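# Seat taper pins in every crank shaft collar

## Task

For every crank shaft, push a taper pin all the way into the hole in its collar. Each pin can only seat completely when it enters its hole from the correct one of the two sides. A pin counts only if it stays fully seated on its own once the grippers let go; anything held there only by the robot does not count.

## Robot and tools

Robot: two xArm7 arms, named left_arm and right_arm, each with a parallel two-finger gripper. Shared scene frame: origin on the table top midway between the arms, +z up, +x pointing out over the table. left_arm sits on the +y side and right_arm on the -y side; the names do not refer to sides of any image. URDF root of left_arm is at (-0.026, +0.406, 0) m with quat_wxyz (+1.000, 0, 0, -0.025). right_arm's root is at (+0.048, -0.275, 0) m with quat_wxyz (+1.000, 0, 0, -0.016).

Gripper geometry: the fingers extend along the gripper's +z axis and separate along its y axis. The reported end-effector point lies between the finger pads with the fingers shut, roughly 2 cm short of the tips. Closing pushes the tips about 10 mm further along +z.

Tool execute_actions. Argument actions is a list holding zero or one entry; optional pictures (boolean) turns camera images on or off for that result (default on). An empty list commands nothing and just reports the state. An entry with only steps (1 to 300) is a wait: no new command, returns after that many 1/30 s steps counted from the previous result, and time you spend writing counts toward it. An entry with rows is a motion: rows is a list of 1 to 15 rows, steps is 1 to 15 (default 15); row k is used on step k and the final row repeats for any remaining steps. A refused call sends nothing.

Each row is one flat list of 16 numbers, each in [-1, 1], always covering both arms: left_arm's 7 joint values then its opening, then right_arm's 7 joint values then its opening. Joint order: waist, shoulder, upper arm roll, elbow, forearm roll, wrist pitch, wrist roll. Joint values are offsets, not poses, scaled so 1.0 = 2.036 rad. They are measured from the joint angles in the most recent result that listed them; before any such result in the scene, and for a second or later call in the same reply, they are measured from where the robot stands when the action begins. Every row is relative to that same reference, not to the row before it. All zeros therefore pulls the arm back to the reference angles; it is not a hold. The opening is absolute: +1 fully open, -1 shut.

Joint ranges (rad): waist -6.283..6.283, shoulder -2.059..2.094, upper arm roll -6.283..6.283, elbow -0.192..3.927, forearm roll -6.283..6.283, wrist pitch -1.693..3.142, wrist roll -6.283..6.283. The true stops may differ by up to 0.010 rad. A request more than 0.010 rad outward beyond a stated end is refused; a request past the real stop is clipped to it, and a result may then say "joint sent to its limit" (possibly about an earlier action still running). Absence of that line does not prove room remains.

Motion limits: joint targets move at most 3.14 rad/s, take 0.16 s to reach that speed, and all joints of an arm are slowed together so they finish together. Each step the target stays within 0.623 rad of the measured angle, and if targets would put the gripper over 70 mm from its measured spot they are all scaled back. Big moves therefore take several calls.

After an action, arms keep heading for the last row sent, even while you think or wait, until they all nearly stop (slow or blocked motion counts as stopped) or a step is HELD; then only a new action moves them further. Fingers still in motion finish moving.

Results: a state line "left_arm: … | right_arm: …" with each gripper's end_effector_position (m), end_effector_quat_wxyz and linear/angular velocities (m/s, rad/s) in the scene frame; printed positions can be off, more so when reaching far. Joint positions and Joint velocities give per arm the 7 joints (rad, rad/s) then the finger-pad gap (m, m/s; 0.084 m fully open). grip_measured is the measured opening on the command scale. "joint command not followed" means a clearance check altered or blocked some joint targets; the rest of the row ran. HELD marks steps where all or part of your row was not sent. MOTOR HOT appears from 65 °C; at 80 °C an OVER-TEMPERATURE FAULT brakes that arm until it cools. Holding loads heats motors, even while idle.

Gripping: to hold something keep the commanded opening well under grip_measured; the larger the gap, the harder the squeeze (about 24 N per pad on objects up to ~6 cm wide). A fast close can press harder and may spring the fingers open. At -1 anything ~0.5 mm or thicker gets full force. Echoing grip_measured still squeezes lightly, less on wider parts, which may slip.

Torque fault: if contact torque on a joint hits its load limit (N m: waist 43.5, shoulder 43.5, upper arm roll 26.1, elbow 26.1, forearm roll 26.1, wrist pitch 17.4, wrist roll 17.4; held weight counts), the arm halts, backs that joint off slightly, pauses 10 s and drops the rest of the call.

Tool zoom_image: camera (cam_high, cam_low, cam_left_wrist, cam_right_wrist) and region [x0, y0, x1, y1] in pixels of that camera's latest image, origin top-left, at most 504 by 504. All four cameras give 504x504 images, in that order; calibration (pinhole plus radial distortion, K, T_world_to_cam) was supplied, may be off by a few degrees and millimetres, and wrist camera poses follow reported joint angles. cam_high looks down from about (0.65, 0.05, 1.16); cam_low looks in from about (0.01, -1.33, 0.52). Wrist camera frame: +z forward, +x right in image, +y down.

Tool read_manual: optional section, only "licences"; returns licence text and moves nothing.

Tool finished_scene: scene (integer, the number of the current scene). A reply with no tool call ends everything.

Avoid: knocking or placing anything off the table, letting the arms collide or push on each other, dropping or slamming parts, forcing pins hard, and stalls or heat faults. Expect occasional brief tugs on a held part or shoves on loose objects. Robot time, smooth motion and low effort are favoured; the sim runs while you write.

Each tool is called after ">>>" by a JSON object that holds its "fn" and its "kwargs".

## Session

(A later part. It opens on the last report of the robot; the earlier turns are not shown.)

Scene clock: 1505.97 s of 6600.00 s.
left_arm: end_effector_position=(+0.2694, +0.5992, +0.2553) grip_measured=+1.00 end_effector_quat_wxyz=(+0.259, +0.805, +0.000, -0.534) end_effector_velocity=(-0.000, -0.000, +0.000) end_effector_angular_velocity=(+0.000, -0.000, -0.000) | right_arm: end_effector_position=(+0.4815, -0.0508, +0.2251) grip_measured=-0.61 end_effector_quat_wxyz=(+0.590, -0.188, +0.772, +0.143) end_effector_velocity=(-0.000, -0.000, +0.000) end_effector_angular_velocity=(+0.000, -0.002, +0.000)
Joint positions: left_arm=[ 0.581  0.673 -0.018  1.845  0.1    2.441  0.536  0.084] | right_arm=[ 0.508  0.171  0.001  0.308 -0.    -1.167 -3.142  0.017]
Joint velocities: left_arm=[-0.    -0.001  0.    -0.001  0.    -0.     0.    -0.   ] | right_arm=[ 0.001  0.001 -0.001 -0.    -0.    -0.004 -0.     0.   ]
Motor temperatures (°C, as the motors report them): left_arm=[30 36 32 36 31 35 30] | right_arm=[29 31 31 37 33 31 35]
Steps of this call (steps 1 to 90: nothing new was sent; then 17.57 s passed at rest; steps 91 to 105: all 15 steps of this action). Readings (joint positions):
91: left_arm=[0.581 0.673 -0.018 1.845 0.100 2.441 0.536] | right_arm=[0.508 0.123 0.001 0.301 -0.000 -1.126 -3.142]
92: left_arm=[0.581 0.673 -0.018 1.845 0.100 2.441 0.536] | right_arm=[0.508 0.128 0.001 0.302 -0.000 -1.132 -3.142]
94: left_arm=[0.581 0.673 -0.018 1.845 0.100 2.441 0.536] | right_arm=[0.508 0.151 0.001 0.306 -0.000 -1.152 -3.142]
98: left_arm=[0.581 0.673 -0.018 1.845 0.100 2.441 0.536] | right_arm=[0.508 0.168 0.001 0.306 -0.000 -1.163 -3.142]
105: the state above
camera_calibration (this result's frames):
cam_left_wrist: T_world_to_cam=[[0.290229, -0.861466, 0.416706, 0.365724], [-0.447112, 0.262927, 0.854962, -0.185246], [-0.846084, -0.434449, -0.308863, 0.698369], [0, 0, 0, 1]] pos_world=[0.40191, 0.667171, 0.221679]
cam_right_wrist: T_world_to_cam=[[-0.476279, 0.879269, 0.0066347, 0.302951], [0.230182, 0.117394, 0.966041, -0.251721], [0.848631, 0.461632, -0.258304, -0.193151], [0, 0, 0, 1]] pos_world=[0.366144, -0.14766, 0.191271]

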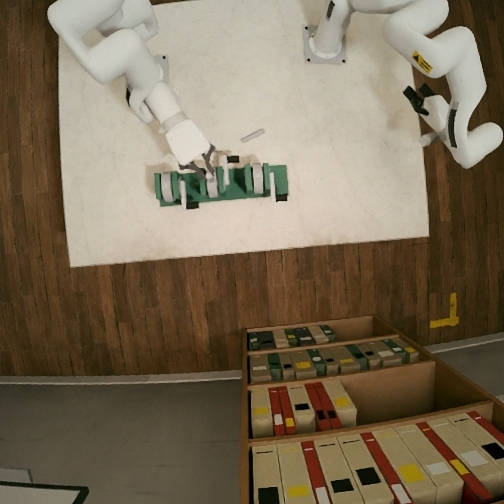

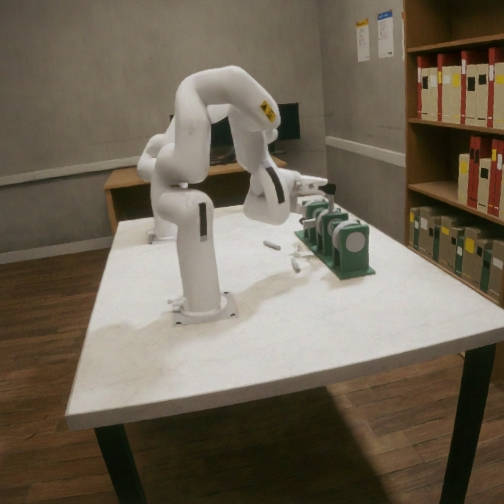

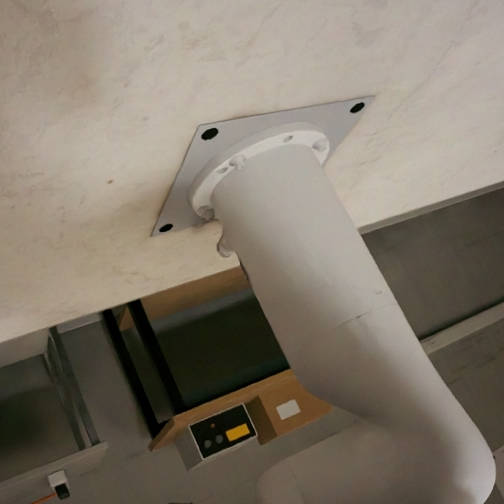

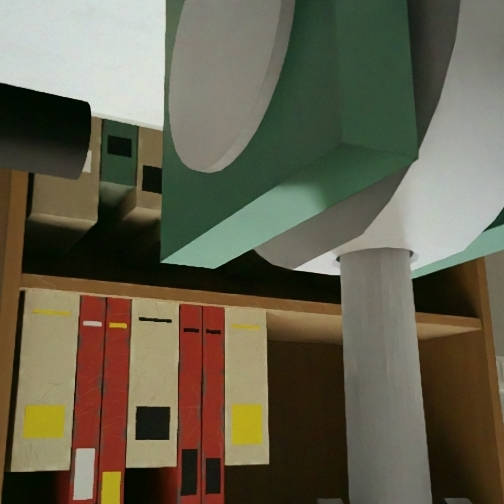

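>>> {"fn": "zoom_image", "kwargs": {"camera": "cam_right_wrist", "region": [280, 190, 480, 330]}}

Region (280, 190, 480, 330) of cam_right_wrist's 504x504 image, scaled by 2.520, with more detail than that image has; it fills the top 353 rows of this view, and the rest is white.

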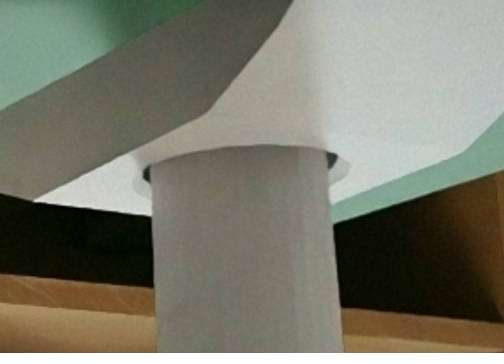

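>>> {"fn": "execute_actions", "kwargs": {"actions": [{"rows":[[0,0,0,0,0,0,0,1,0,0.0358,0,0.0059,0,-0.0300,0,-0.85]],"steps":15}]}}

Scene clock: 1511.00 s of 6600.00 s.
left_arm: end_effector_position=(+0.2694, +0.5992, +0.2553) grip_measured=+1.00 end_effector_quat_wxyz=(+0.259, +0.805, +0.000, -0.534) end_effector_velocity=(-0.000, -0.000, +0.000) end_effector_angular_velocity=(-0.000, +0.002, +0.000) | right_arm: end_effector_position=(+0.4814, -0.0508, +0.2104) grip_measured=-0.61 end_effector_quat_wxyz=(+0.590, -0.188, +0.772, +0.144) end_effector_velocity=(-0.001, -0.000, -0.002) end_effector_angular_velocity=(-0.000, +0.002, -0.000)
Joint positions: left_arm=[ 0.581  0.673 -0.018  1.845  0.1    2.441  0.536  0.084] | right_arm=[ 0.508  0.243  0.001  0.32  -0.    -1.228 -3.142  0.017]
Joint velocities: left_arm=[-0.     0.001  0.    -0.    -0.     0.001 -0.001  0.   ] | right_arm=[-0.001  0.005  0.001 -0.001  0.    -0.004  0.     0.   ]
Motor temperatures (°C, as the motors report them): left_arm=[30 36 32 36 31 35 30] | right_arm=[29 31 31 37 33 31 35]
Steps of this call (steps 1 to 15: the robot went on to your last target; steps 16 to 90: nothing new was sent; then 1.53 s passed at rest; steps 91 to 105: all 15 steps of this action). Readings (joint positions):
91: left_arm=[0.581 0.673 -0.018 1.845 0.100 2.441 0.536] | right_arm=[0.508 0.171 0.001 0.308 -0.000 -1.168 -3.142]
92: left_arm=[0.581 0.673 -0.018 1.845 0.100 2.441 0.536] | right_arm=[0.508 0.176 0.001 0.309 -0.000 -1.174 -3.142]
94: left_arm=[0.581 0.673 -0.018 1.845 0.100 2.441 0.536] | right_arm=[0.508 0.208 0.001 0.315 -0.000 -1.200 -3.142]
98: left_arm=[0.581 0.673 -0.018 1.845 0.100 2.441 0.536] | right_arm=[0.508 0.238 0.001 0.318 -0.000 -1.222 -3.142]
105: the state above
camera_calibration (this result's frames):
cam_left_wrist: T_world_to_cam=[[0.290229, -0.861466, 0.416706, 0.365724], [-0.447112, 0.262928, 0.854962, -0.185246], [-0.846084, -0.434449, -0.308863, 0.698369], [0, 0, 0, 1]] pos_world=[0.40191, 0.667171, 0.221679]
cam_right_wrist: T_world_to_cam=[[-0.47628, 0.879268, 0.00670496, 0.303031], [0.229789, 0.117104, 0.96617, -0.237314], [0.848737, 0.461708, -0.25782, -0.197031], [0, 0, 0, 1]] pos_world=[0.366087, -0.147684, 0.176455]

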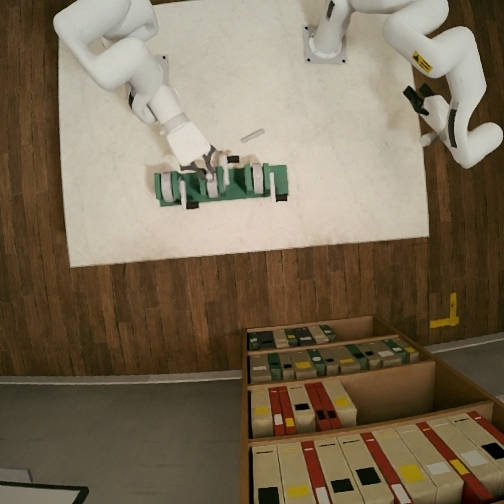

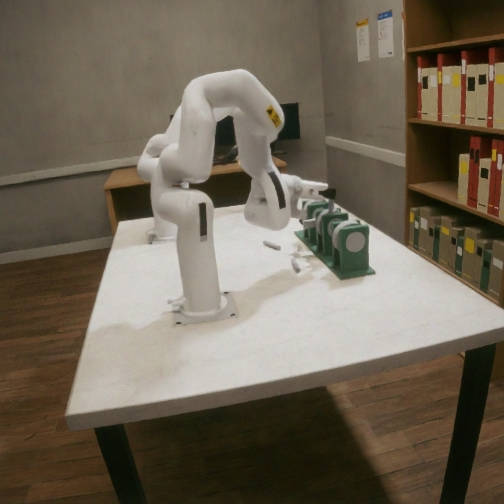

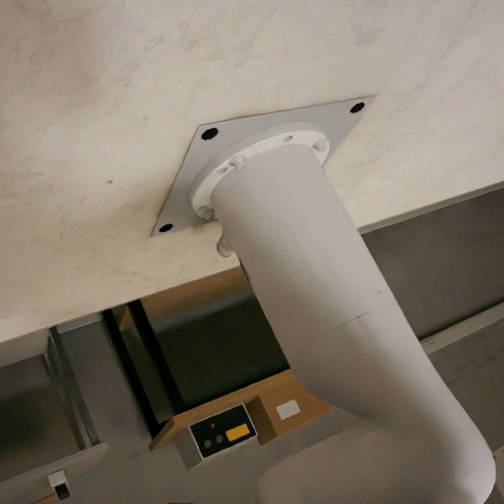

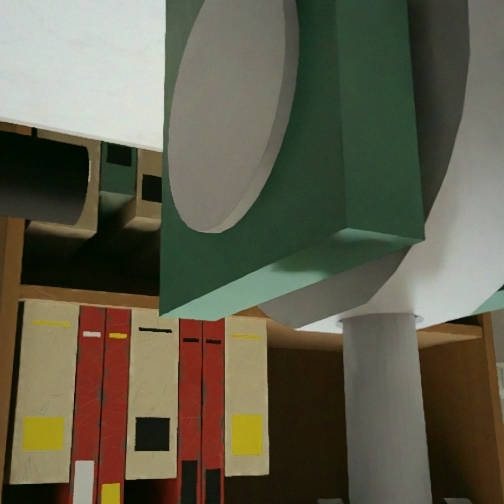

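>>> {"fn": "execute_actions", "kwargs": {"actions": [{"rows":[[0,0,0,0,0,0,0,1,0,0.0363,0,0.0077,0,-0.0283,0,-0.85]],"steps":15}], "pictures": false}}

>>> {"fn": "execute_actions", "kwargs": {"actions": [{"rows":[[0,0,0,0,0,0,0,1,0,0.0358,0,0.0090,0,-0.0268,0,-0.85]],"steps":15}]}}

Scene clock: 1514.33 s of 6600.00 s.
left_arm: end_effector_position=(+0.2694, +0.5992, +0.2553) grip_measured=+1.00 end_effector_quat_wxyz=(+0.259, +0.805, +0.000, -0.534) end_effector_velocity=(+0.000, +0.000, +0.001) end_effector_angular_velocity=(+0.002, -0.001, +0.000) | right_arm: end_effector_position=(+0.4815, -0.0509, +0.1949) grip_measured=-0.61 end_effector_quat_wxyz=(+0.589, -0.188, +0.773, +0.143) end_effector_velocity=(-0.005, -0.003, -0.023) end_effector_angular_velocity=(-0.026, +0.054, -0.002)
Joint positions: left_arm=[ 0.581  0.673 -0.018  1.845  0.1    2.441  0.536  0.084] | right_arm=[ 0.508  0.316  0.001  0.335 -0.    -1.284 -3.142  0.017]
Joint velocities: left_arm=[ 0.    -0.002 -0.     0.     0.     0.    -0.     0.   ] | right_arm=[ 0.001  0.027 -0.002 -0.011  0.     0.023  0.002  0.   ]
Motor temperatures (°C, as the motors report them): left_arm=[30 36 32 36 31 35 30] | right_arm=[29 31 31 37 33 31 35]
Steps of this call (steps 1 to 15: the robot went on to your last target; steps 16 to 85: nothing new was sent; steps 86 to 100: all 15 steps of this action). Readings (joint positions):
86: left_arm=[0.581 0.673 -0.018 1.845 0.100 2.441 0.536] | right_arm=[0.508 0.244 0.001 0.320 -0.000 -1.229 -3.142]
87: left_arm=[0.581 0.673 -0.018 1.845 0.100 2.441 0.536] | right_arm=[0.508 0.249 0.001 0.321 -0.000 -1.234 -3.142]
89: left_arm=[0.581 0.673 -0.018 1.845 0.100 2.441 0.536] | right_arm=[0.508 0.280 0.001 0.329 -0.000 -1.260 -3.142]
93: left_arm=[0.581 0.673 -0.018 1.845 0.100 2.441 0.536] | right_arm=[0.508 0.309 0.001 0.335 -0.000 -1.281 -3.142]
100: the state above

Scene clock: 1514.83 s of 6600.00 s.
left_arm: end_effector_position=(+0.2694, +0.5992, +0.2553) grip_measured=+1.00 end_effector_quat_wxyz=(+0.259, +0.805, +0.000, -0.534) end_effector_velocity=(+0.000, +0.000, +0.000) end_effector_angular_velocity=(-0.001, -0.000, +0.000) | right_arm: end_effector_position=(+0.4814, -0.0510, +0.1797) grip_measured=-0.61 end_effector_quat_wxyz=(+0.589, -0.188, +0.773, +0.143) end_effector_velocity=(+0.000, -0.000, +0.000) end_effector_angular_velocity=(+0.001, -0.004, -0.001)
Joint positions: left_arm=[ 0.581  0.673 -0.018  1.845  0.1    2.441  0.536  0.084] | right_arm=[ 0.508  0.389  0.001  0.353 -0.    -1.337 -3.142  0.017]
Joint velocities: left_arm=[ 0.     0.001  0.     0.001 -0.     0.001  0.001 -0.   ] | right_arm=[ 0.     0.005 -0.001  0.002  0.    -0.007 -0.001 -0.   ]
Motor temperatures (°C, as the motors report them): left_arm=[30 36 32 36 31 35 30] | right_arm=[29 31 31 37 33 31 35]
Steps of this call (steps 1 to 15: all 15 steps of this action). Readings (joint positions):
1: left_arm=[0.581 0.673 -0.018 1.845 0.100 2.441 0.536] | right_arm=[0.508 0.317 0.001 0.335 -0.000 -1.284 -3.142]
2: left_arm=[0.581 0.673 -0.018 1.845 0.100 2.441 0.536] | right_arm=[0.508 0.323 0.001 0.337 -0.000 -1.289 -3.142]
4: left_arm=[0.581 0.673 -0.018 1.845 0.100 2.441 0.536] | right_arm=[0.508 0.354 0.000 0.345 -0.000 -1.313 -3.142]
8: left_arm=[0.581 0.673 -0.018 1.845 0.100 2.441 0.536] | right_arm=[0.508 0.384 0.001 0.351 -0.000 -1.332 -3.142]
15: the state above
camera_calibration (this result's frames):
cam_left_wrist: T_world_to_cam=[[0.290228, -0.861466, 0.416706, 0.365724], [-0.447113, 0.262928, 0.854962, -0.185245], [-0.846084, -0.434449, -0.308863, 0.698369], [0, 0, 0, 1]] pos_world=[0.40191, 0.66717, 0.221679]
cam_right_wrist: T_world_to_cam=[[-0.475921, 0.879461, 0.00683471, 0.303212], [0.232093, 0.118094, 0.965498, -0.208549], [0.848311, 0.461087, -0.26032, -0.204247], [0, 0, 0, 1]] pos_world=[0.365972, -0.147859, 0.146111]

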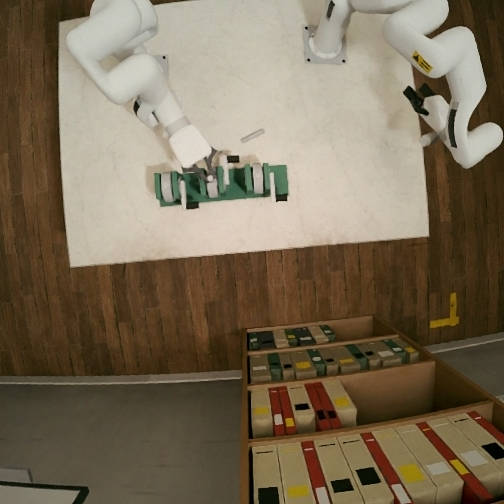

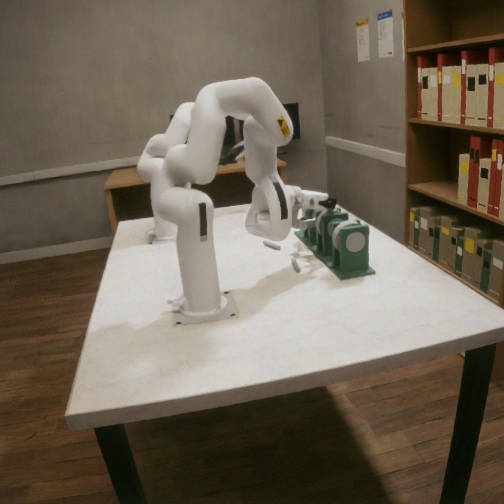

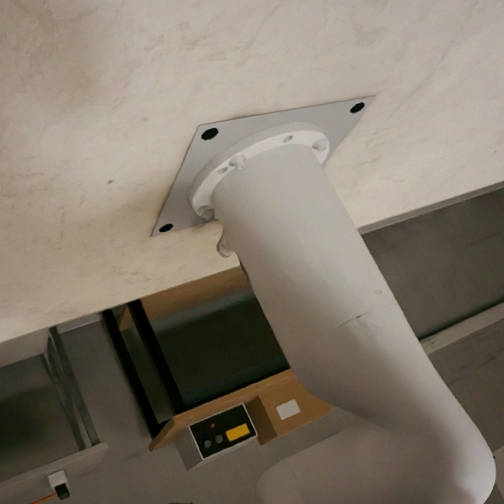

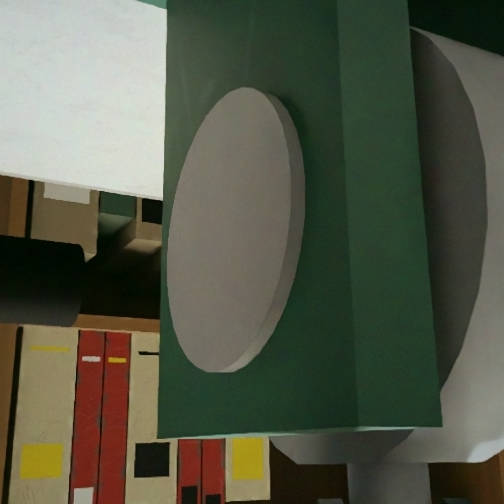

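Release gradually.

>>> {"fn": "execute_actions", "kwargs": {"actions": [{"rows":[[0,0,0,0,0,0,0,1,0,0,0,0,0,0,0,-0.75],[0,0,0,0,0,0,0,1,0,0,0,0,0,0,0,-0.68],[0,0,0,0,0,0,0,1,0,0,0,0,0,0,0,-0.62],[0,0,0,0,0,0,0,1,0,0,0,0,0,0,0,-0.58],[0,0,0,0,0,0,0,1,0,0,0,0,0,0,0,-0.54],[0,0,0,0,0,0,0,1,0,0,0,0,0,0,0,-0.5],[0,0,0,0,0,0,0,1,0,0,0,0,0,0,0,-0.45],[0,0,0,0,0,0,0,1,0,0,0,0,0,0,0,-0.4],[0,0,0,0,0,0,0,1,0,0,0,0,0,0,0,-0.35],[0,0,0,0,0,0,0,1,0,0,0,0,0,0,0,-0.3],[0,0,0,0,0,0,0,1,0,0,0,0,0,0,0,-0.2],[0,0,0,0,0,0,0,1,0,0,0,0,0,0,0,-0.1],[0,0,0,0,0,0,0,1,0,0,0,0,0,0,0,0.0]],"steps":15}], "pictures": false}}

Scene clock: 1524.43 s of 6600.00 s.
left_arm: end_effector_position=(+0.2694, +0.5992, +0.2553) grip_measured=+1.00 end_effector_quat_wxyz=(+0.259, +0.805, +0.000, -0.534) end_effector_velocity=(-0.000, -0.000, +0.000) end_effector_angular_velocity=(-0.001, +0.001, -0.000) | right_arm: end_effector_position=(+0.4815, -0.0509, +0.1799) grip_measured=-0.01 end_effector_quat_wxyz=(+0.589, -0.188, +0.773, +0.143) end_effector_velocity=(-0.001, -0.000, -0.003) end_effector_angular_velocity=(-0.002, +0.006, -0.000)
Joint positions: left_arm=[ 0.581  0.673 -0.018  1.845  0.1    2.441  0.536  0.084] | right_arm=[ 0.508  0.388  0.001  0.353 -0.    -1.338 -3.142  0.044]
Joint velocities: left_arm=[ 0.    -0.001  0.    -0.002  0.     0.001  0.    -0.   ] | right_arm=[ 0.001  0.004 -0.001 -0.002 -0.     0.001  0.001  0.001]
Motor temperatures (°C, as the motors report them): left_arm=[30 36 32 36 31 35 30] | right_arm=[29 31 31 37 33 31 35]
Steps of this call (steps 1 to 15: the robot went on to your last target; steps 16 to 90: nothing new was sent; then 6.10 s passed at rest; steps 91 to 105: all 15 steps of this action). Readings (joint positions):
91: left_arm=[0.581 0.673 -0.018 1.845 0.100 2.441 0.536] | right_arm=[0.508 0.389 0.001 0.353 -0.000 -1.338 -3.142]
92: left_arm=[0.581 0.673 -0.018 1.845 0.100 2.441 0.536] | right_arm=[0.508 0.389 0.001 0.353 -0.000 -1.338 -3.142]
94: left_arm=[0.581 0.673 -0.018 1.845 0.100 2.441 0.536] | right_arm=[0.508 0.389 0.001 0.353 -0.000 -1.338 -3.142]
98: left_arm=[0.581 0.673 -0.018 1.845 0.100 2.441 0.536] | right_arm=[0.508 0.388 0.001 0.355 -0.001 -1.338 -3.142]
105: the state above

>>> {"fn": "execute_actions", "kwargs": {"actions": [{"rows":[[0,0,0,0,0,0,0,1,0,-0.131,0,-0.0257,0,0.104,0,0.0]],"steps":15}]}}

Scene clock: 1536.27 s of 6600.00 s.
left_arm: end_effector_position=(+0.2694, +0.5992, +0.2553) grip_measured=+1.00 end_effector_quat_wxyz=(+0.259, +0.805, +0.000, -0.534) end_effector_velocity=(+0.000, +0.000, -0.000) end_effector_angular_velocity=(-0.000, -0.001, -0.001) | right_arm: end_effector_position=(+0.4814, -0.0509, +0.2344) grip_measured=-0.01 end_effector_quat_wxyz=(+0.590, -0.188, +0.772, +0.143) end_effector_velocity=(-0.002, +0.001, +0.004) end_effector_angular_velocity=(-0.003, +0.008, +0.003)
Joint positions: left_arm=[ 0.581  0.673 -0.018  1.845  0.1    2.441  0.536  0.084] | right_arm=[ 0.508  0.126  0.001  0.301 -0.    -1.129 -3.142  0.044]
Joint velocities: left_arm=[ 0.     0.     0.     0.001  0.001 -0.     0.002 -0.   ] | right_arm=[ 0.001 -0.034  0.002 -0.008 -0.     0.034  0.001 -0.   ]
Motor temperatures (°C, as the motors report them): left_arm=[30 36 32 36 31 35 30] | right_arm=[29 31 31 37 33 31 35]
Steps of this call (steps 1 to 15: the robot went on to your last target; steps 16 to 90: nothing new was sent; then 8.33 s passed at rest; steps 91 to 105: all 15 steps of this action). Readings (joint positions):
91: left_arm=[0.581 0.673 -0.018 1.845 0.100 2.441 0.536] | right_arm=[0.508 0.388 0.001 0.353 -0.000 -1.337 -3.142]
92: left_arm=[0.581 0.673 -0.018 1.845 0.100 2.441 0.536] | right_arm=[0.508 0.383 0.001 0.351 -0.000 -1.331 -3.142]
94: left_arm=[0.581 0.673 -0.018 1.845 0.100 2.441 0.536] | right_arm=[0.508 0.336 0.001 0.341 -0.000 -1.291 -3.142]
98: left_arm=[0.581 0.673 -0.018 1.845 0.100 2.441 0.536] | right_arm=[0.508 0.172 0.000 0.314 -0.000 -1.171 -3.142]
105: the state above
camera_calibration (this result's frames):
cam_left_wrist: T_world_to_cam=[[0.290228, -0.861466, 0.416706, 0.365724], [-0.447113, 0.262928, 0.854962, -0.185245], [-0.846084, -0.434449, -0.308863, 0.698369], [0, 0, 0, 1]] pos_world=[0.40191, 0.667171, 0.221679]
cam_right_wrist: T_world_to_cam=[[-0.476197, 0.879314, 0.00660287, 0.302897], [0.230037, 0.117323, 0.966084, -0.260542], [0.848716, 0.461565, -0.258144, -0.190741], [0, 0, 0, 1]] pos_world=[0.366058, -0.147735, 0.200467]

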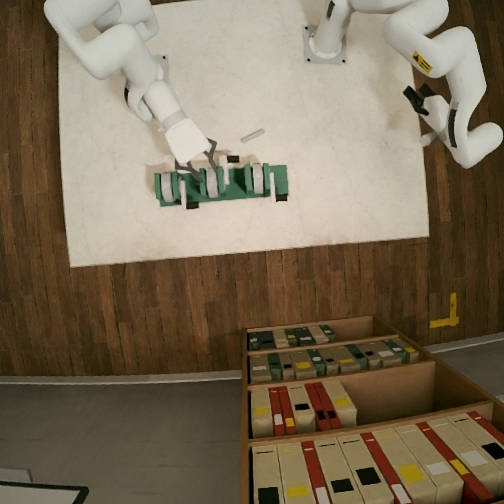

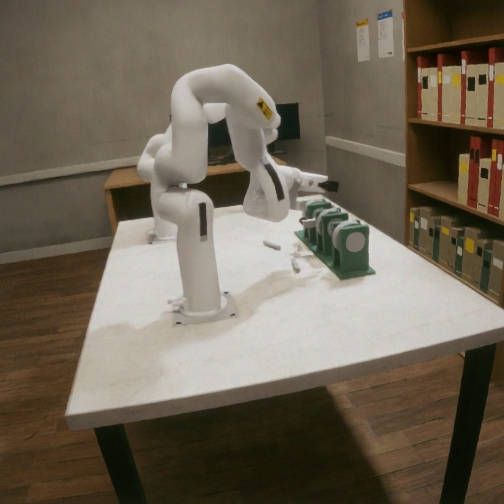

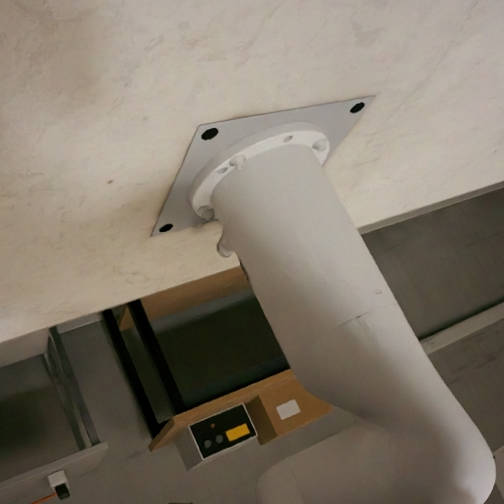

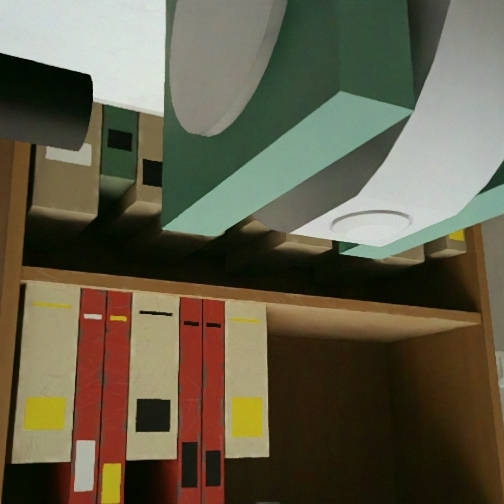

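>>> {"fn": "zoom_image", "kwargs": {"camera": "cam_right_wrist", "region": [290, 170, 470, 270]}}

Region (290, 170, 470, 270) of cam_right_wrist's 504x504 image, scaled by 2.800, with more detail than that image has.

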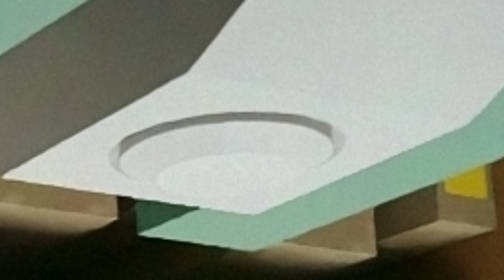

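>>> {"fn": "execute_actions", "kwargs": {"actions": [{"rows":[[0,0,0,0,0,0,0,1,0,-0.3,0,0.05,0,0.40,0,-1]],"steps":15}], "pictures": false}}

>>> {"fn": "execute_actions", "kwargs": {"actions": [{"steps":12}], "pictures": false}}

Scene clock: 1552.30 s of 6600.00 s.
left_arm: end_effector_position=(+0.2694, +0.5992, +0.2553) grip_measured=+1.00 end_effector_quat_wxyz=(+0.259, +0.805, +0.000, -0.534) end_effector_velocity=(+0.000, -0.000, +0.000) end_effector_angular_velocity=(-0.001, -0.000, +0.000) | right_arm: end_effector_position=(+0.4851, -0.0492, +0.3701) grip_measured=-1.00 end_effector_quat_wxyz=(+0.560, -0.193, +0.794, +0.136) end_effector_velocity=(-0.048, -0.025, +0.116) end_effector_angular_velocity=(-0.088, +0.174, -0.002)
Joint positions: left_arm=[ 0.581  0.673 -0.018  1.845  0.1    2.441  0.536  0.084] | right_arm=[ 0.508 -0.439  0.     0.398 -0.    -0.393 -3.142  0.   ]
Joint velocities: left_arm=[-0.    -0.    -0.     0.001 -0.001  0.001  0.     0.   ] | right_arm=[-0.002 -0.597  0.001  0.098  0.     0.891  0.002  0.   ]
Motor temperatures (°C, as the motors report them): left_arm=[30 36 32 36 31 35 30] | right_arm=[29 31 31 37 33 31 35]
Steps of this call (steps 1 to 15: the robot went on to your last target; steps 16 to 90: nothing new was sent; then 12.53 s passed at rest; steps 91 to 105: all 15 steps of this action). Readings (joint positions):
91: left_arm=[0.581 0.673 -0.018 1.845 0.100 2.441 0.536] | right_arm=[0.508 0.121 0.001 0.301 -0.000 -1.125 -3.142]
92: left_arm=[0.581 0.673 -0.018 1.845 0.100 2.441 0.536] | right_arm=[0.508 0.116 0.001 0.301 -0.000 -1.118 -3.142]
94: left_arm=[0.581 0.673 -0.018 1.845 0.100 2.441 0.536] | right_arm=[0.508 0.071 0.001 0.307 -0.000 -1.067 -3.142]
98: left_arm=[0.581 0.673 -0.018 1.845 0.100 2.441 0.536] | right_arm=[0.508 -0.118 0.001 0.343 -0.000 -0.853 -3.142]
105: the state above

Scene clock: 1552.70 s of 6600.00 s.
left_arm: end_effector_position=(+0.2694, +0.5992, +0.2553) grip_measured=+1.00 end_effector_quat_wxyz=(+0.259, +0.805, +0.000, -0.534) end_effector_velocity=(-0.000, -0.000, +0.000) end_effector_angular_velocity=(+0.000, +0.001, +0.000) | right_arm: end_effector_position=(+0.4806, -0.0513, +0.3739) grip_measured=-1.00 end_effector_quat_wxyz=(+0.549, -0.195, +0.802, +0.133) end_effector_velocity=(-0.001, -0.001, +0.006) end_effector_angular_velocity=(+0.004, -0.007, -0.000)
Joint positions: left_arm=[ 0.581  0.673 -0.018  1.845  0.1    2.441  0.536  0.084] | right_arm=[ 0.508 -0.483  0.001  0.402 -0.    -0.316 -3.142  0.   ]
Joint velocities: left_arm=[-0.    -0.001 -0.     0.    -0.     0.001 -0.001 -0.   ] | right_arm=[ 0.    -0.013 -0.001  0.005 -0.     0.01   0.     0.   ]
Motor temperatures (°C, as the motors report them): left_arm=[30 36 32 36 31 35 30] | right_arm=[29 31 31 37 33 31 35]
Steps of this call (steps 1 to 12: the robot went on to your last target). Readings (joint positions):
1: left_arm=[0.581 0.673 -0.018 1.845 0.100 2.441 0.536] | right_arm=[0.508 -0.455 0.000 0.400 -0.000 -0.368 -3.142]
2: left_arm=[0.581 0.673 -0.018 1.845 0.100 2.441 0.536] | right_arm=[0.508 -0.464 0.001 0.400 -0.000 -0.351 -3.142]
4: left_arm=[0.581 0.673 -0.018 1.845 0.100 2.441 0.536] | right_arm=[0.508 -0.473 0.001 0.400 -0.000 -0.332 -3.142]
8: left_arm=[0.581 0.673 -0.018 1.845 0.100 2.441 0.536] | right_arm=[0.508 -0.480 0.001 0.401 -0.000 -0.318 -3.142]
12: the state above

>>> {"fn": "execute_actions", "kwargs": {"actions": [{"rows":[[0,0,0,0,0,0,0,1,0,0.2935,0,0.4330,0,0.7300,0,-1]],"steps":15}], "pictures": false}}

>>> {"fn": "execute_actions", "kwargs": {"actions": [{"steps":25}]}}

Scene clock: 1557.97 s of 6600.00 s.
left_arm: end_effector_position=(+0.2694, +0.5992, +0.2553) grip_measured=+1.00 end_effector_quat_wxyz=(+0.259, +0.805, +0.000, -0.534) end_effector_velocity=(-0.000, +0.000, -0.000) end_effector_angular_velocity=(+0.002, +0.000, -0.000) | right_arm: end_effector_position=(+0.5816, +0.0009, +0.3051) grip_measured=-1.00 end_effector_quat_wxyz=(+0.278, -0.227, +0.931, +0.067) end_effector_velocity=(-0.106, -0.055, -0.333) end_effector_angular_velocity=(-1.095, +2.117, -0.001)
Joint positions: left_arm=[ 0.581  0.673 -0.018  1.845  0.1    2.441  0.536  0.084] | right_arm=[ 0.508  0.02   0.001  1.124 -0.     0.524 -3.142  0.   ]
Joint velocities: left_arm=[-0.    -0.    -0.    -0.     0.001 -0.    -0.001  0.   ] | right_arm=[ 0.     0.803 -0.     1.372 -0.001  2.953 -0.     0.   ]
Motor temperatures (°C, as the motors report them): left_arm=[30 36 32 36 31 35 30] | right_arm=[29 31 31 38 33 31 35]
Steps of this call (steps 1 to 30: the robot went on to your last target; steps 31 to 90: nothing new was sent; then 1.77 s passed at rest; steps 91 to 105: all 15 steps of this action). Readings (joint positions):
91: left_arm=[0.581 0.673 -0.018 1.845 0.100 2.441 0.536] | right_arm=[0.508 -0.484 0.001 0.404 -0.000 -0.314 -3.142]
92: left_arm=[0.581 0.673 -0.018 1.845 0.100 2.441 0.536] | right_arm=[0.508 -0.479 0.001 0.409 -0.000 -0.308 -3.142]
94: left_arm=[0.581 0.673 -0.018 1.845 0.100 2.441 0.536] | right_arm=[0.508 -0.434 0.001 0.457 -0.000 -0.258 -3.142]
98: left_arm=[0.581 0.673 -0.018 1.845 0.100 2.441 0.536] | right_arm=[0.508 -0.256 0.001 0.663 -0.000 -0.052 -3.142]
105: the state above

Scene clock: 1558.80 s of 6600.00 s.
left_arm: end_effector_position=(+0.2694, +0.5992, +0.2553) grip_measured=+1.00 end_effector_quat_wxyz=(+0.259, +0.805, +0.000, -0.534) end_effector_velocity=(+0.000, +0.000, +0.000) end_effector_angular_velocity=(+0.001, -0.003, -0.000) | right_arm: end_effector_position=(+0.4987, -0.0421, +0.2380) grip_measured=-1.00 end_effector_quat_wxyz=(-0.000, -0.236, +0.972, -0.000) end_effector_velocity=(-0.000, +0.000, -0.001) end_effector_angular_velocity=(-0.001, +0.002, +0.001)
Joint positions: left_arm=[ 0.581  0.673 -0.018  1.845  0.1    2.441  0.536  0.084] | right_arm=[ 0.508  0.114  0.001  1.284 -0.     1.17  -3.142  0.   ]
Joint velocities: left_arm=[-0.    -0.001  0.     0.     0.    -0.002  0.     0.   ] | right_arm=[ 0.001  0.001 -0.001 -0.    -0.     0.001 -0.001  0.   ]
Motor temperatures (°C, as the motors report them): left_arm=[30 36 32 36 31 35 30] | right_arm=[29 31 31 38 33 31 35]
Steps of this call (steps 1 to 25: the robot went on to your last target). Readings (joint positions):
1: left_arm=[0.581 0.673 -0.018 1.845 0.100 2.441 0.536] | right_arm=[0.508 0.044 0.001 1.164 -0.000 0.623 -3.142]
2: left_arm=[0.581 0.673 -0.018 1.845 0.100 2.441 0.536] | right_arm=[0.508 0.061 0.001 1.192 -0.000 0.716 -3.142]
4: left_arm=[0.581 0.673 -0.018 1.845 0.100 2.441 0.536] | right_arm=[0.508 0.081 0.001 1.223 -0.000 0.883 -3.142]
8: left_arm=[0.581 0.673 -0.018 1.845 0.100 2.441 0.536] | right_arm=[0.508 0.106 0.001 1.265 -0.000 1.101 -3.142]
25: the state above
camera_calibration (this result's frames):
cam_left_wrist: T_world_to_cam=[[0.290228, -0.861466, 0.416706, 0.365724], [-0.447113, 0.262927, 0.854962, -0.185245], [-0.846084, -0.434449, -0.308863, 0.698369], [0, 0, 0, 1]] pos_world=[0.40191, 0.667171, 0.221679]
cam_right_wrist: T_world_to_cam=[[-0.457958, 0.888755, 0.0197061, 0.29161], [0.88896, 0.457961, 0.00459984, -0.354508], [-0.0049365, 0.0196245, -0.999795, 0.37513], [0, 0, 0, 1]] pos_world=[0.450541, -0.104181, 0.370938]

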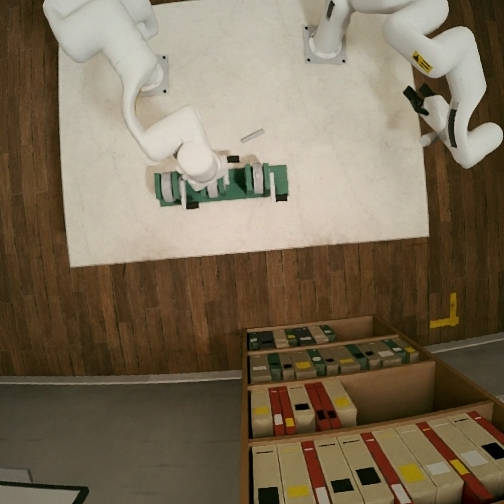

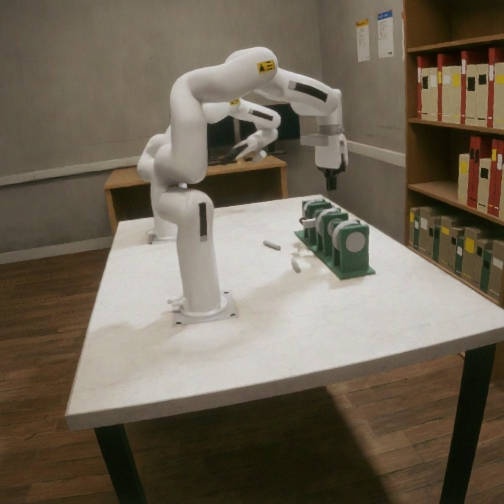

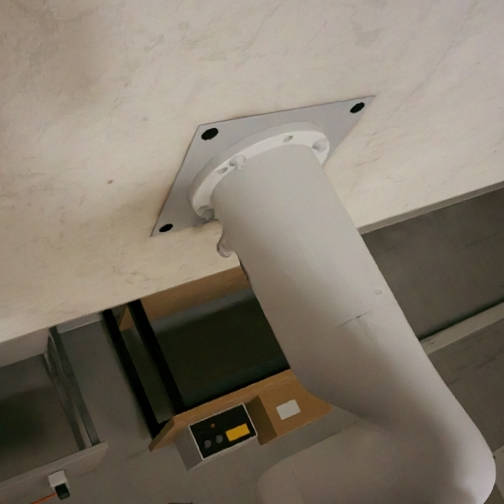

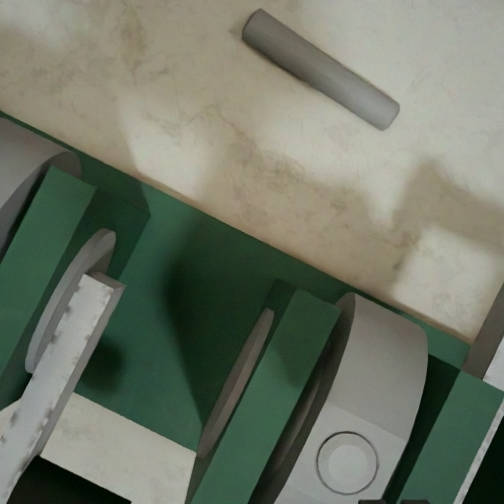

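>>> {"fn": "execute_actions", "kwargs": {"actions": [{"rows":[[0,0,0,0,0,0,0,1,0,0.0245,0,-0.0586,0,-0.0847,0,-1]],"steps":15}], "pictures": false}}

>>> {"fn": "execute_actions", "kwargs": {"actions": [{"steps":8}]}}

Scene clock: 1571.97 s of 6600.00 s.
left_arm: end_effector_position=(+0.2694, +0.5992, +0.2553) grip_measured=+1.00 end_effector_quat_wxyz=(+0.259, +0.805, +0.000, -0.534) end_effector_velocity=(-0.000, -0.000, -0.000) end_effector_angular_velocity=(-0.001, +0.002, +0.001) | right_arm: end_effector_position=(+0.4990, -0.0420, +0.1782) grip_measured=-1.00 end_effector_quat_wxyz=(+0.003, -0.236, +0.972, +0.000) end_effector_velocity=(-0.004, -0.002, -0.011) end_effector_angular_velocity=(-0.005, +0.009, +0.001)
Joint positions: left_arm=[ 0.581  0.673 -0.018  1.845  0.1    2.441  0.536  0.084] | right_arm=[ 0.508  0.163  0.001  1.167 -0.     0.999 -3.142  0.   ]
Joint velocities: left_arm=[ 0.     0.001  0.    -0.001 -0.001  0.    -0.001 -0.   ] | right_arm=[-0.     0.007  0.    -0.022 -0.001 -0.018 -0.001  0.   ]
Motor temperatures (°C, as the motors report them): left_arm=[30 36 32 36 31 35 30] | right_arm=[29 31 31 39 33 31 35]
Steps of this call (steps 1 to 15: the robot went on to your last target; steps 16 to 90: nothing new was sent; then 9.67 s passed at rest; steps 91 to 105: all 15 steps of this action). Readings (joint positions):
91: left_arm=[0.581 0.673 -0.018 1.845 0.100 2.441 0.536] | right_arm=[0.508 0.115 0.001 1.283 -0.000 1.170 -3.142]
92: left_arm=[0.581 0.673 -0.018 1.845 0.100 2.441 0.536] | right_arm=[0.508 0.116 0.001 1.280 -0.000 1.163 -3.142]
94: left_arm=[0.581 0.673 -0.018 1.845 0.100 2.441 0.536] | right_arm=[0.508 0.125 0.001 1.252 -0.000 1.114 -3.142]
98: left_arm=[0.581 0.673 -0.018 1.845 0.100 2.441 0.536] | right_arm=[0.508 0.162 0.001 1.175 -0.000 1.025 -3.142]
105: the state above

Scene clock: 1572.23 s of 6600.00 s.
left_arm: end_effector_position=(+0.2694, +0.5992, +0.2553) grip_measured=+1.00 end_effector_quat_wxyz=(+0.259, +0.805, +0.000, -0.534) end_effector_velocity=(+0.000, -0.000, +0.000) end_effector_angular_velocity=(+0.000, -0.000, +0.000) | right_arm: end_effector_position=(+0.4983, -0.0423, +0.1766) grip_measured=-1.00 end_effector_quat_wxyz=(+0.001, -0.236, +0.972, +0.000) end_effector_velocity=(+0.000, +0.000, -0.001) end_effector_angular_velocity=(-0.000, +0.000, +0.000)
Joint positions: left_arm=[ 0.581  0.673 -0.018  1.845  0.1    2.441  0.536  0.084] | right_arm=[ 0.508  0.164  0.001  1.165 -0.     0.998 -3.142  0.   ]
Joint velocities: left_arm=[-0.    -0.001 -0.    -0.001 -0.    -0.    -0.     0.   ] | right_arm=[ 0.001  0.001 -0.001 -0.001 -0.    -0.002  0.     0.   ]
Motor temperatures (°C, as the motors report them): left_arm=[30 36 32 36 31 35 30] | right_arm=[29 31 31 39 33 31 35]
Steps of this call (steps 1 to 8: the robot went on to your last target). Readings (joint positions):
1: left_arm=[0.581 0.673 -0.018 1.845 0.100 2.441 0.536] | right_arm=[0.508 0.163 0.001 1.167 -0.000 0.999 -3.142]
2: left_arm=[0.581 0.673 -0.018 1.845 0.100 2.441 0.536] | right_arm=[0.508 0.163 0.001 1.166 -0.000 0.999 -3.142]
4: left_arm=[0.581 0.673 -0.018 1.845 0.100 2.441 0.536] | right_arm=[0.508 0.164 0.001 1.165 -0.000 0.998 -3.142]
8: the state above
camera_calibration (this result's frames):
cam_left_wrist: T_world_to_cam=[[0.290228, -0.861466, 0.416706, 0.365724], [-0.447113, 0.262928, 0.854962, -0.185245], [-0.846084, -0.434449, -0.308863, 0.698369], [0, 0, 0, 1]] pos_world=[0.40191, 0.667171, 0.221679]
cam_right_wrist: T_world_to_cam=[[-0.458074, 0.888694, 0.0197811, 0.292844], [0.888912, 0.458002, 0.00831336, -0.354433], [-0.00167174, 0.0213918, -0.99977, 0.312178], [0, 0, 0, 1]] pos_world=[0.449726, -0.104596, 0.309259]

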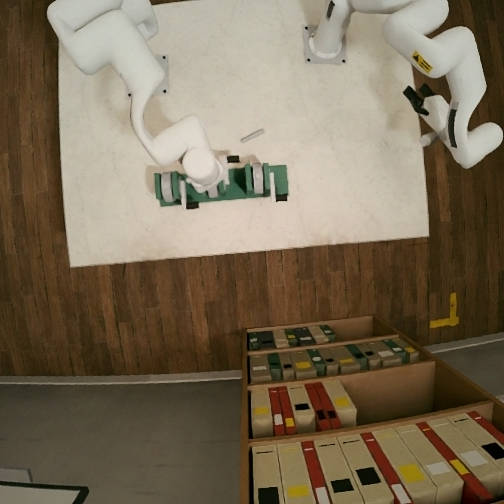

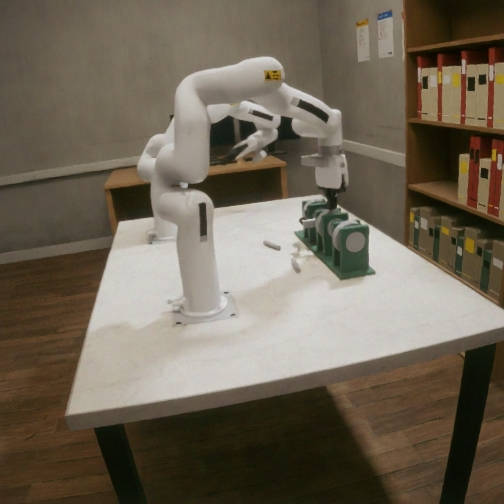

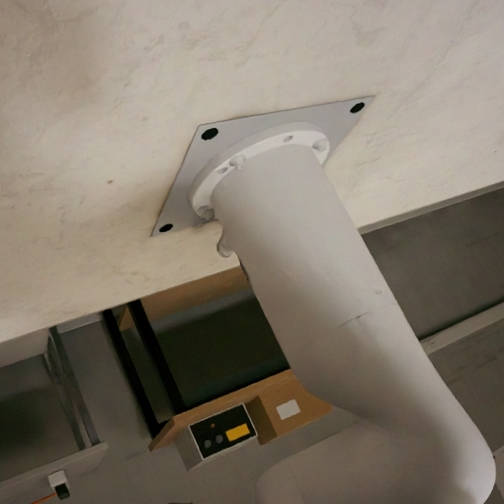

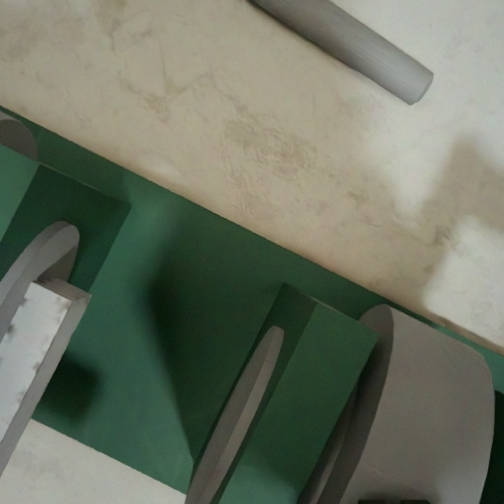

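>>> {"fn": "execute_actions", "kwargs": {"actions": [{"rows":[[0,0,0,0,0,0,0,1,0,0.0035,0,-0.0044,0,-0.0079,0,-1]],"steps":15}], "pictures": false}}

Scene clock: 1575.43 s of 6600.00 s.
left_arm: end_effector_position=(+0.2694, +0.5992, +0.2553) grip_measured=+1.00 end_effector_quat_wxyz=(+0.259, +0.805, +0.000, -0.534) end_effector_velocity=(-0.000, +0.000, -0.001) end_effector_angular_velocity=(+0.002, +0.002, +0.000) | right_arm: end_effector_position=(+0.5002, -0.0418, +0.1738) grip_measured=-1.00 end_effector_quat_wxyz=(+0.005, -0.236, +0.972, +0.001) end_effector_velocity=(+0.000, -0.001, -0.003) end_effector_angular_velocity=(-0.001, +0.002, -0.001)
Joint positions: left_arm=[ 0.581  0.673 -0.018  1.845  0.1    2.441  0.536  0.084] | right_arm=[ 0.507  0.168  0.     1.159 -0.001  0.981 -3.142  0.   ]
Joint velocities: left_arm=[-0.     0.001  0.    -0.001  0.    -0.001 -0.002  0.   ] | right_arm=[-0.001  0.004 -0.001 -0.002  0.    -0.004 -0.001  0.   ]
Motor temperatures (°C, as the motors report them): left_arm=[30 36 32 36 31 35 30] | right_arm=[29 31 31 39 33 31 35]
Steps of this call (steps 1 to 15: the robot went on to your last target; steps 16 to 81: nothing new was sent; steps 82 to 96: all 15 steps of this action). Readings (joint positions):
82: left_arm=[0.581 0.673 -0.018 1.845 0.100 2.441 0.536] | right_arm=[0.508 0.164 0.001 1.164 -0.000 0.997 -3.142]
83: left_arm=[0.581 0.673 -0.018 1.845 0.100 2.441 0.536] | right_arm=[0.508 0.165 0.001 1.163 -0.000 0.993 -3.142]
85: left_arm=[0.581 0.673 -0.018 1.845 0.100 2.441 0.536] | right_arm=[0.508 0.167 0.001 1.161 -0.000 0.987 -3.142]
89: left_arm=[0.581 0.673 -0.018 1.845 0.100 2.441 0.536] | right_arm=[0.508 0.167 0.000 1.160 -0.001 0.983 -3.142]
96: the state above

>>> {"fn": "execute_actions", "kwargs": {"actions": [{"rows":[[0,0,0,0,0,0,0,1,0,0.0035,0,-0.0044,0,-0.0060,0,-1]],"steps":15}], "pictures": false}}

Scene clock: 1579.33 s of 6600.00 s.
left_arm: end_effector_position=(+0.2694, +0.5992, +0.2553) grip_measured=+1.00 end_effector_quat_wxyz=(+0.259, +0.805, +0.000, -0.534) end_effector_velocity=(+0.000, +0.000, -0.000) end_effector_angular_velocity=(-0.001, -0.001, -0.000) | right_arm: end_effector_position=(+0.5017, -0.0415, +0.1730) grip_measured=-1.00 end_effector_quat_wxyz=(+0.009, -0.236, +0.972, +0.002) end_effector_velocity=(-0.000, +0.000, -0.000) end_effector_angular_velocity=(+0.001, -0.000, +0.002)
Joint positions: left_arm=[ 0.581  0.673 -0.018  1.845  0.1    2.441  0.536  0.084] | right_arm=[ 0.507  0.168 -0.     1.156 -0.001  0.969 -3.142  0.   ]
Joint velocities: left_arm=[ 0.     0.001  0.     0.001 -0.    -0.001  0.001  0.   ] | right_arm=[ 0.    -0.     0.001 -0.001  0.    -0.002 -0.002  0.   ]
Motor temperatures (°C, as the motors report them): left_arm=[30 36 32 36 31 35 30] | right_arm=[29 31 31 38 33 31 35]
Steps of this call (steps 1 to 15: the robot went on to your last target; steps 16 to 90: nothing new was sent; then 0.40 s passed at rest; steps 91 to 105: all 15 steps of this action). Readings (joint positions):
91: left_arm=[0.581 0.673 -0.018 1.845 0.100 2.441 0.536] | right_arm=[0.508 0.169 0.001 1.159 -0.000 0.981 -3.142]
92: left_arm=[0.581 0.673 -0.018 1.845 0.100 2.441 0.536] | right_arm=[0.508 0.169 0.001 1.158 -0.001 0.979 -3.142]
94: left_arm=[0.581 0.673 -0.018 1.845 0.100 2.441 0.536] | right_arm=[0.507 0.169 -0.000 1.157 -0.001 0.974 -3.142]
98: left_arm=[0.581 0.673 -0.018 1.845 0.100 2.441 0.536] | right_arm=[0.507 0.169 -0.000 1.156 -0.001 0.971 -3.142]
105: the state above

>>> {"fn": "execute_actions", "kwargs": {"actions": [{"rows":[[0,0,0,0,0,0,0,1,0,-0.0283,0,0.063,0,0.1006,0,-1]],"steps":15}]}}

Scene clock: 1587.27 s of 6600.00 s.
left_arm: end_effector_position=(+0.2694, +0.5992, +0.2553) grip_measured=+1.00 end_effector_quat_wxyz=(+0.259, +0.805, +0.000, -0.534) end_effector_velocity=(+0.000, -0.000, -0.000) end_effector_angular_velocity=(+0.000, -0.000, +0.000) | right_arm: end_effector_position=(+0.4971, -0.0431, +0.2363) grip_measured=-1.00 end_effector_quat_wxyz=(-0.003, -0.236, +0.972, -0.001) end_effector_velocity=(+0.004, -0.001, +0.016) end_effector_angular_velocity=(+0.005, -0.015, -0.003)
Joint positions: left_arm=[ 0.581  0.673 -0.018  1.845  0.1    2.441  0.536  0.084] | right_arm=[ 0.508  0.114  0.     1.279 -0.     1.172 -3.142  0.   ]
Joint velocities: left_arm=[-0.  0. -0.  0. -0. -0. -0.  0.] | right_arm=[-0.002 -0.011 -0.002  0.03  -0.002  0.026  0.001  0.   ]
Motor temperatures (°C, as the motors report them): left_arm=[30 36 32 36 31 35 30] | right_arm=[29 31 31 38 33 31 35]
Steps of this call (steps 1 to 15: the robot went on to your last target; steps 16 to 90: nothing new was sent; then 4.43 s passed at rest; steps 91 to 105: all 15 steps of this action). Readings (joint positions):
91: left_arm=[0.581 0.673 -0.018 1.845 0.100 2.441 0.536] | right_arm=[0.507 0.168 0.000 1.156 -0.001 0.970 -3.142]
92: left_arm=[0.581 0.673 -0.018 1.845 0.100 2.441 0.536] | right_arm=[0.507 0.168 0.000 1.159 -0.001 0.975 -3.142]
94: left_arm=[0.581 0.673 -0.018 1.845 0.100 2.441 0.536] | right_arm=[0.509 0.164 0.004 1.176 0.001 1.026 -3.142]
98: left_arm=[0.581 0.673 -0.018 1.845 0.100 2.441 0.536] | right_arm=[0.510 0.124 0.005 1.260 0.001 1.139 -3.142]
105: the state above
camera_calibration (this result's frames):
cam_left_wrist: T_world_to_cam=[[0.290229, -0.861466, 0.416706, 0.365724], [-0.447113, 0.262927, 0.854962, -0.185245], [-0.846084, -0.434449, -0.308863, 0.698369], [0, 0, 0, 1]] pos_world=[0.40191, 0.667171, 0.221679]
cam_right_wrist: T_world_to_cam=[[-0.457631, 0.888926, 0.0196127, 0.29167], [0.889085, 0.45774, -0.00124388, -0.351311], [-0.0100832, 0.0168681, -0.999807, 0.375852], [0, 0, 0, 1]] pos_world=[0.449612, -0.104803, 0.369622]

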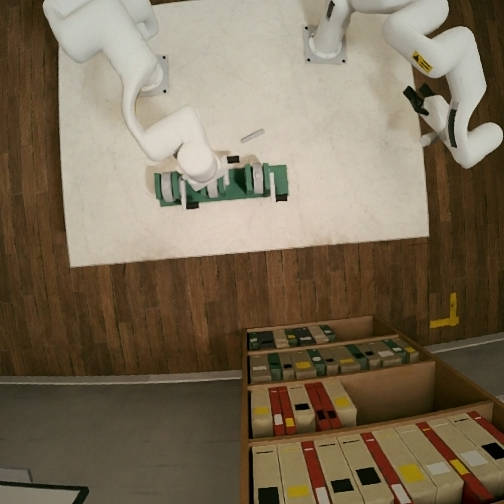

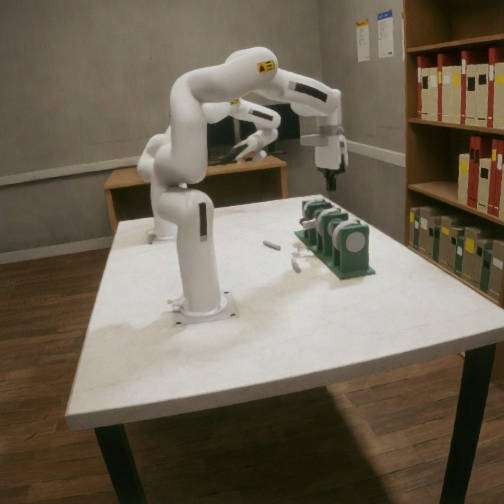

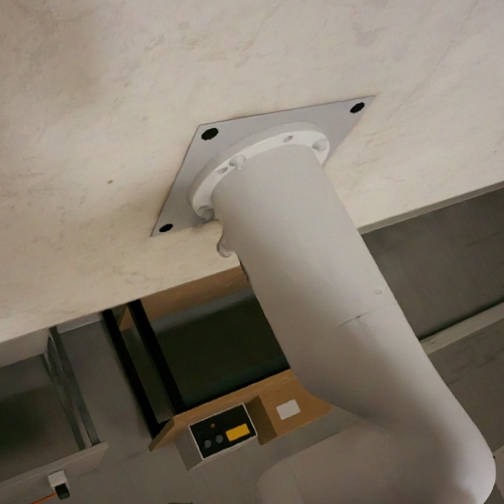

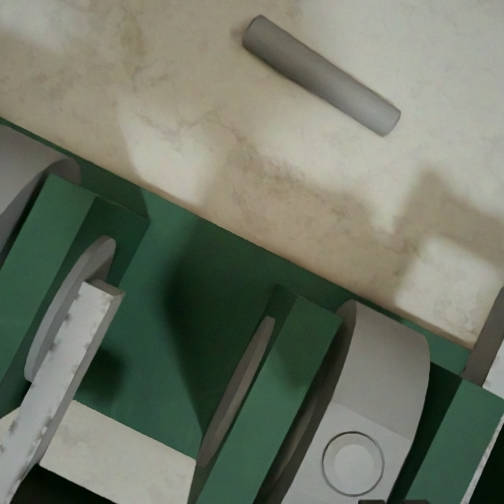

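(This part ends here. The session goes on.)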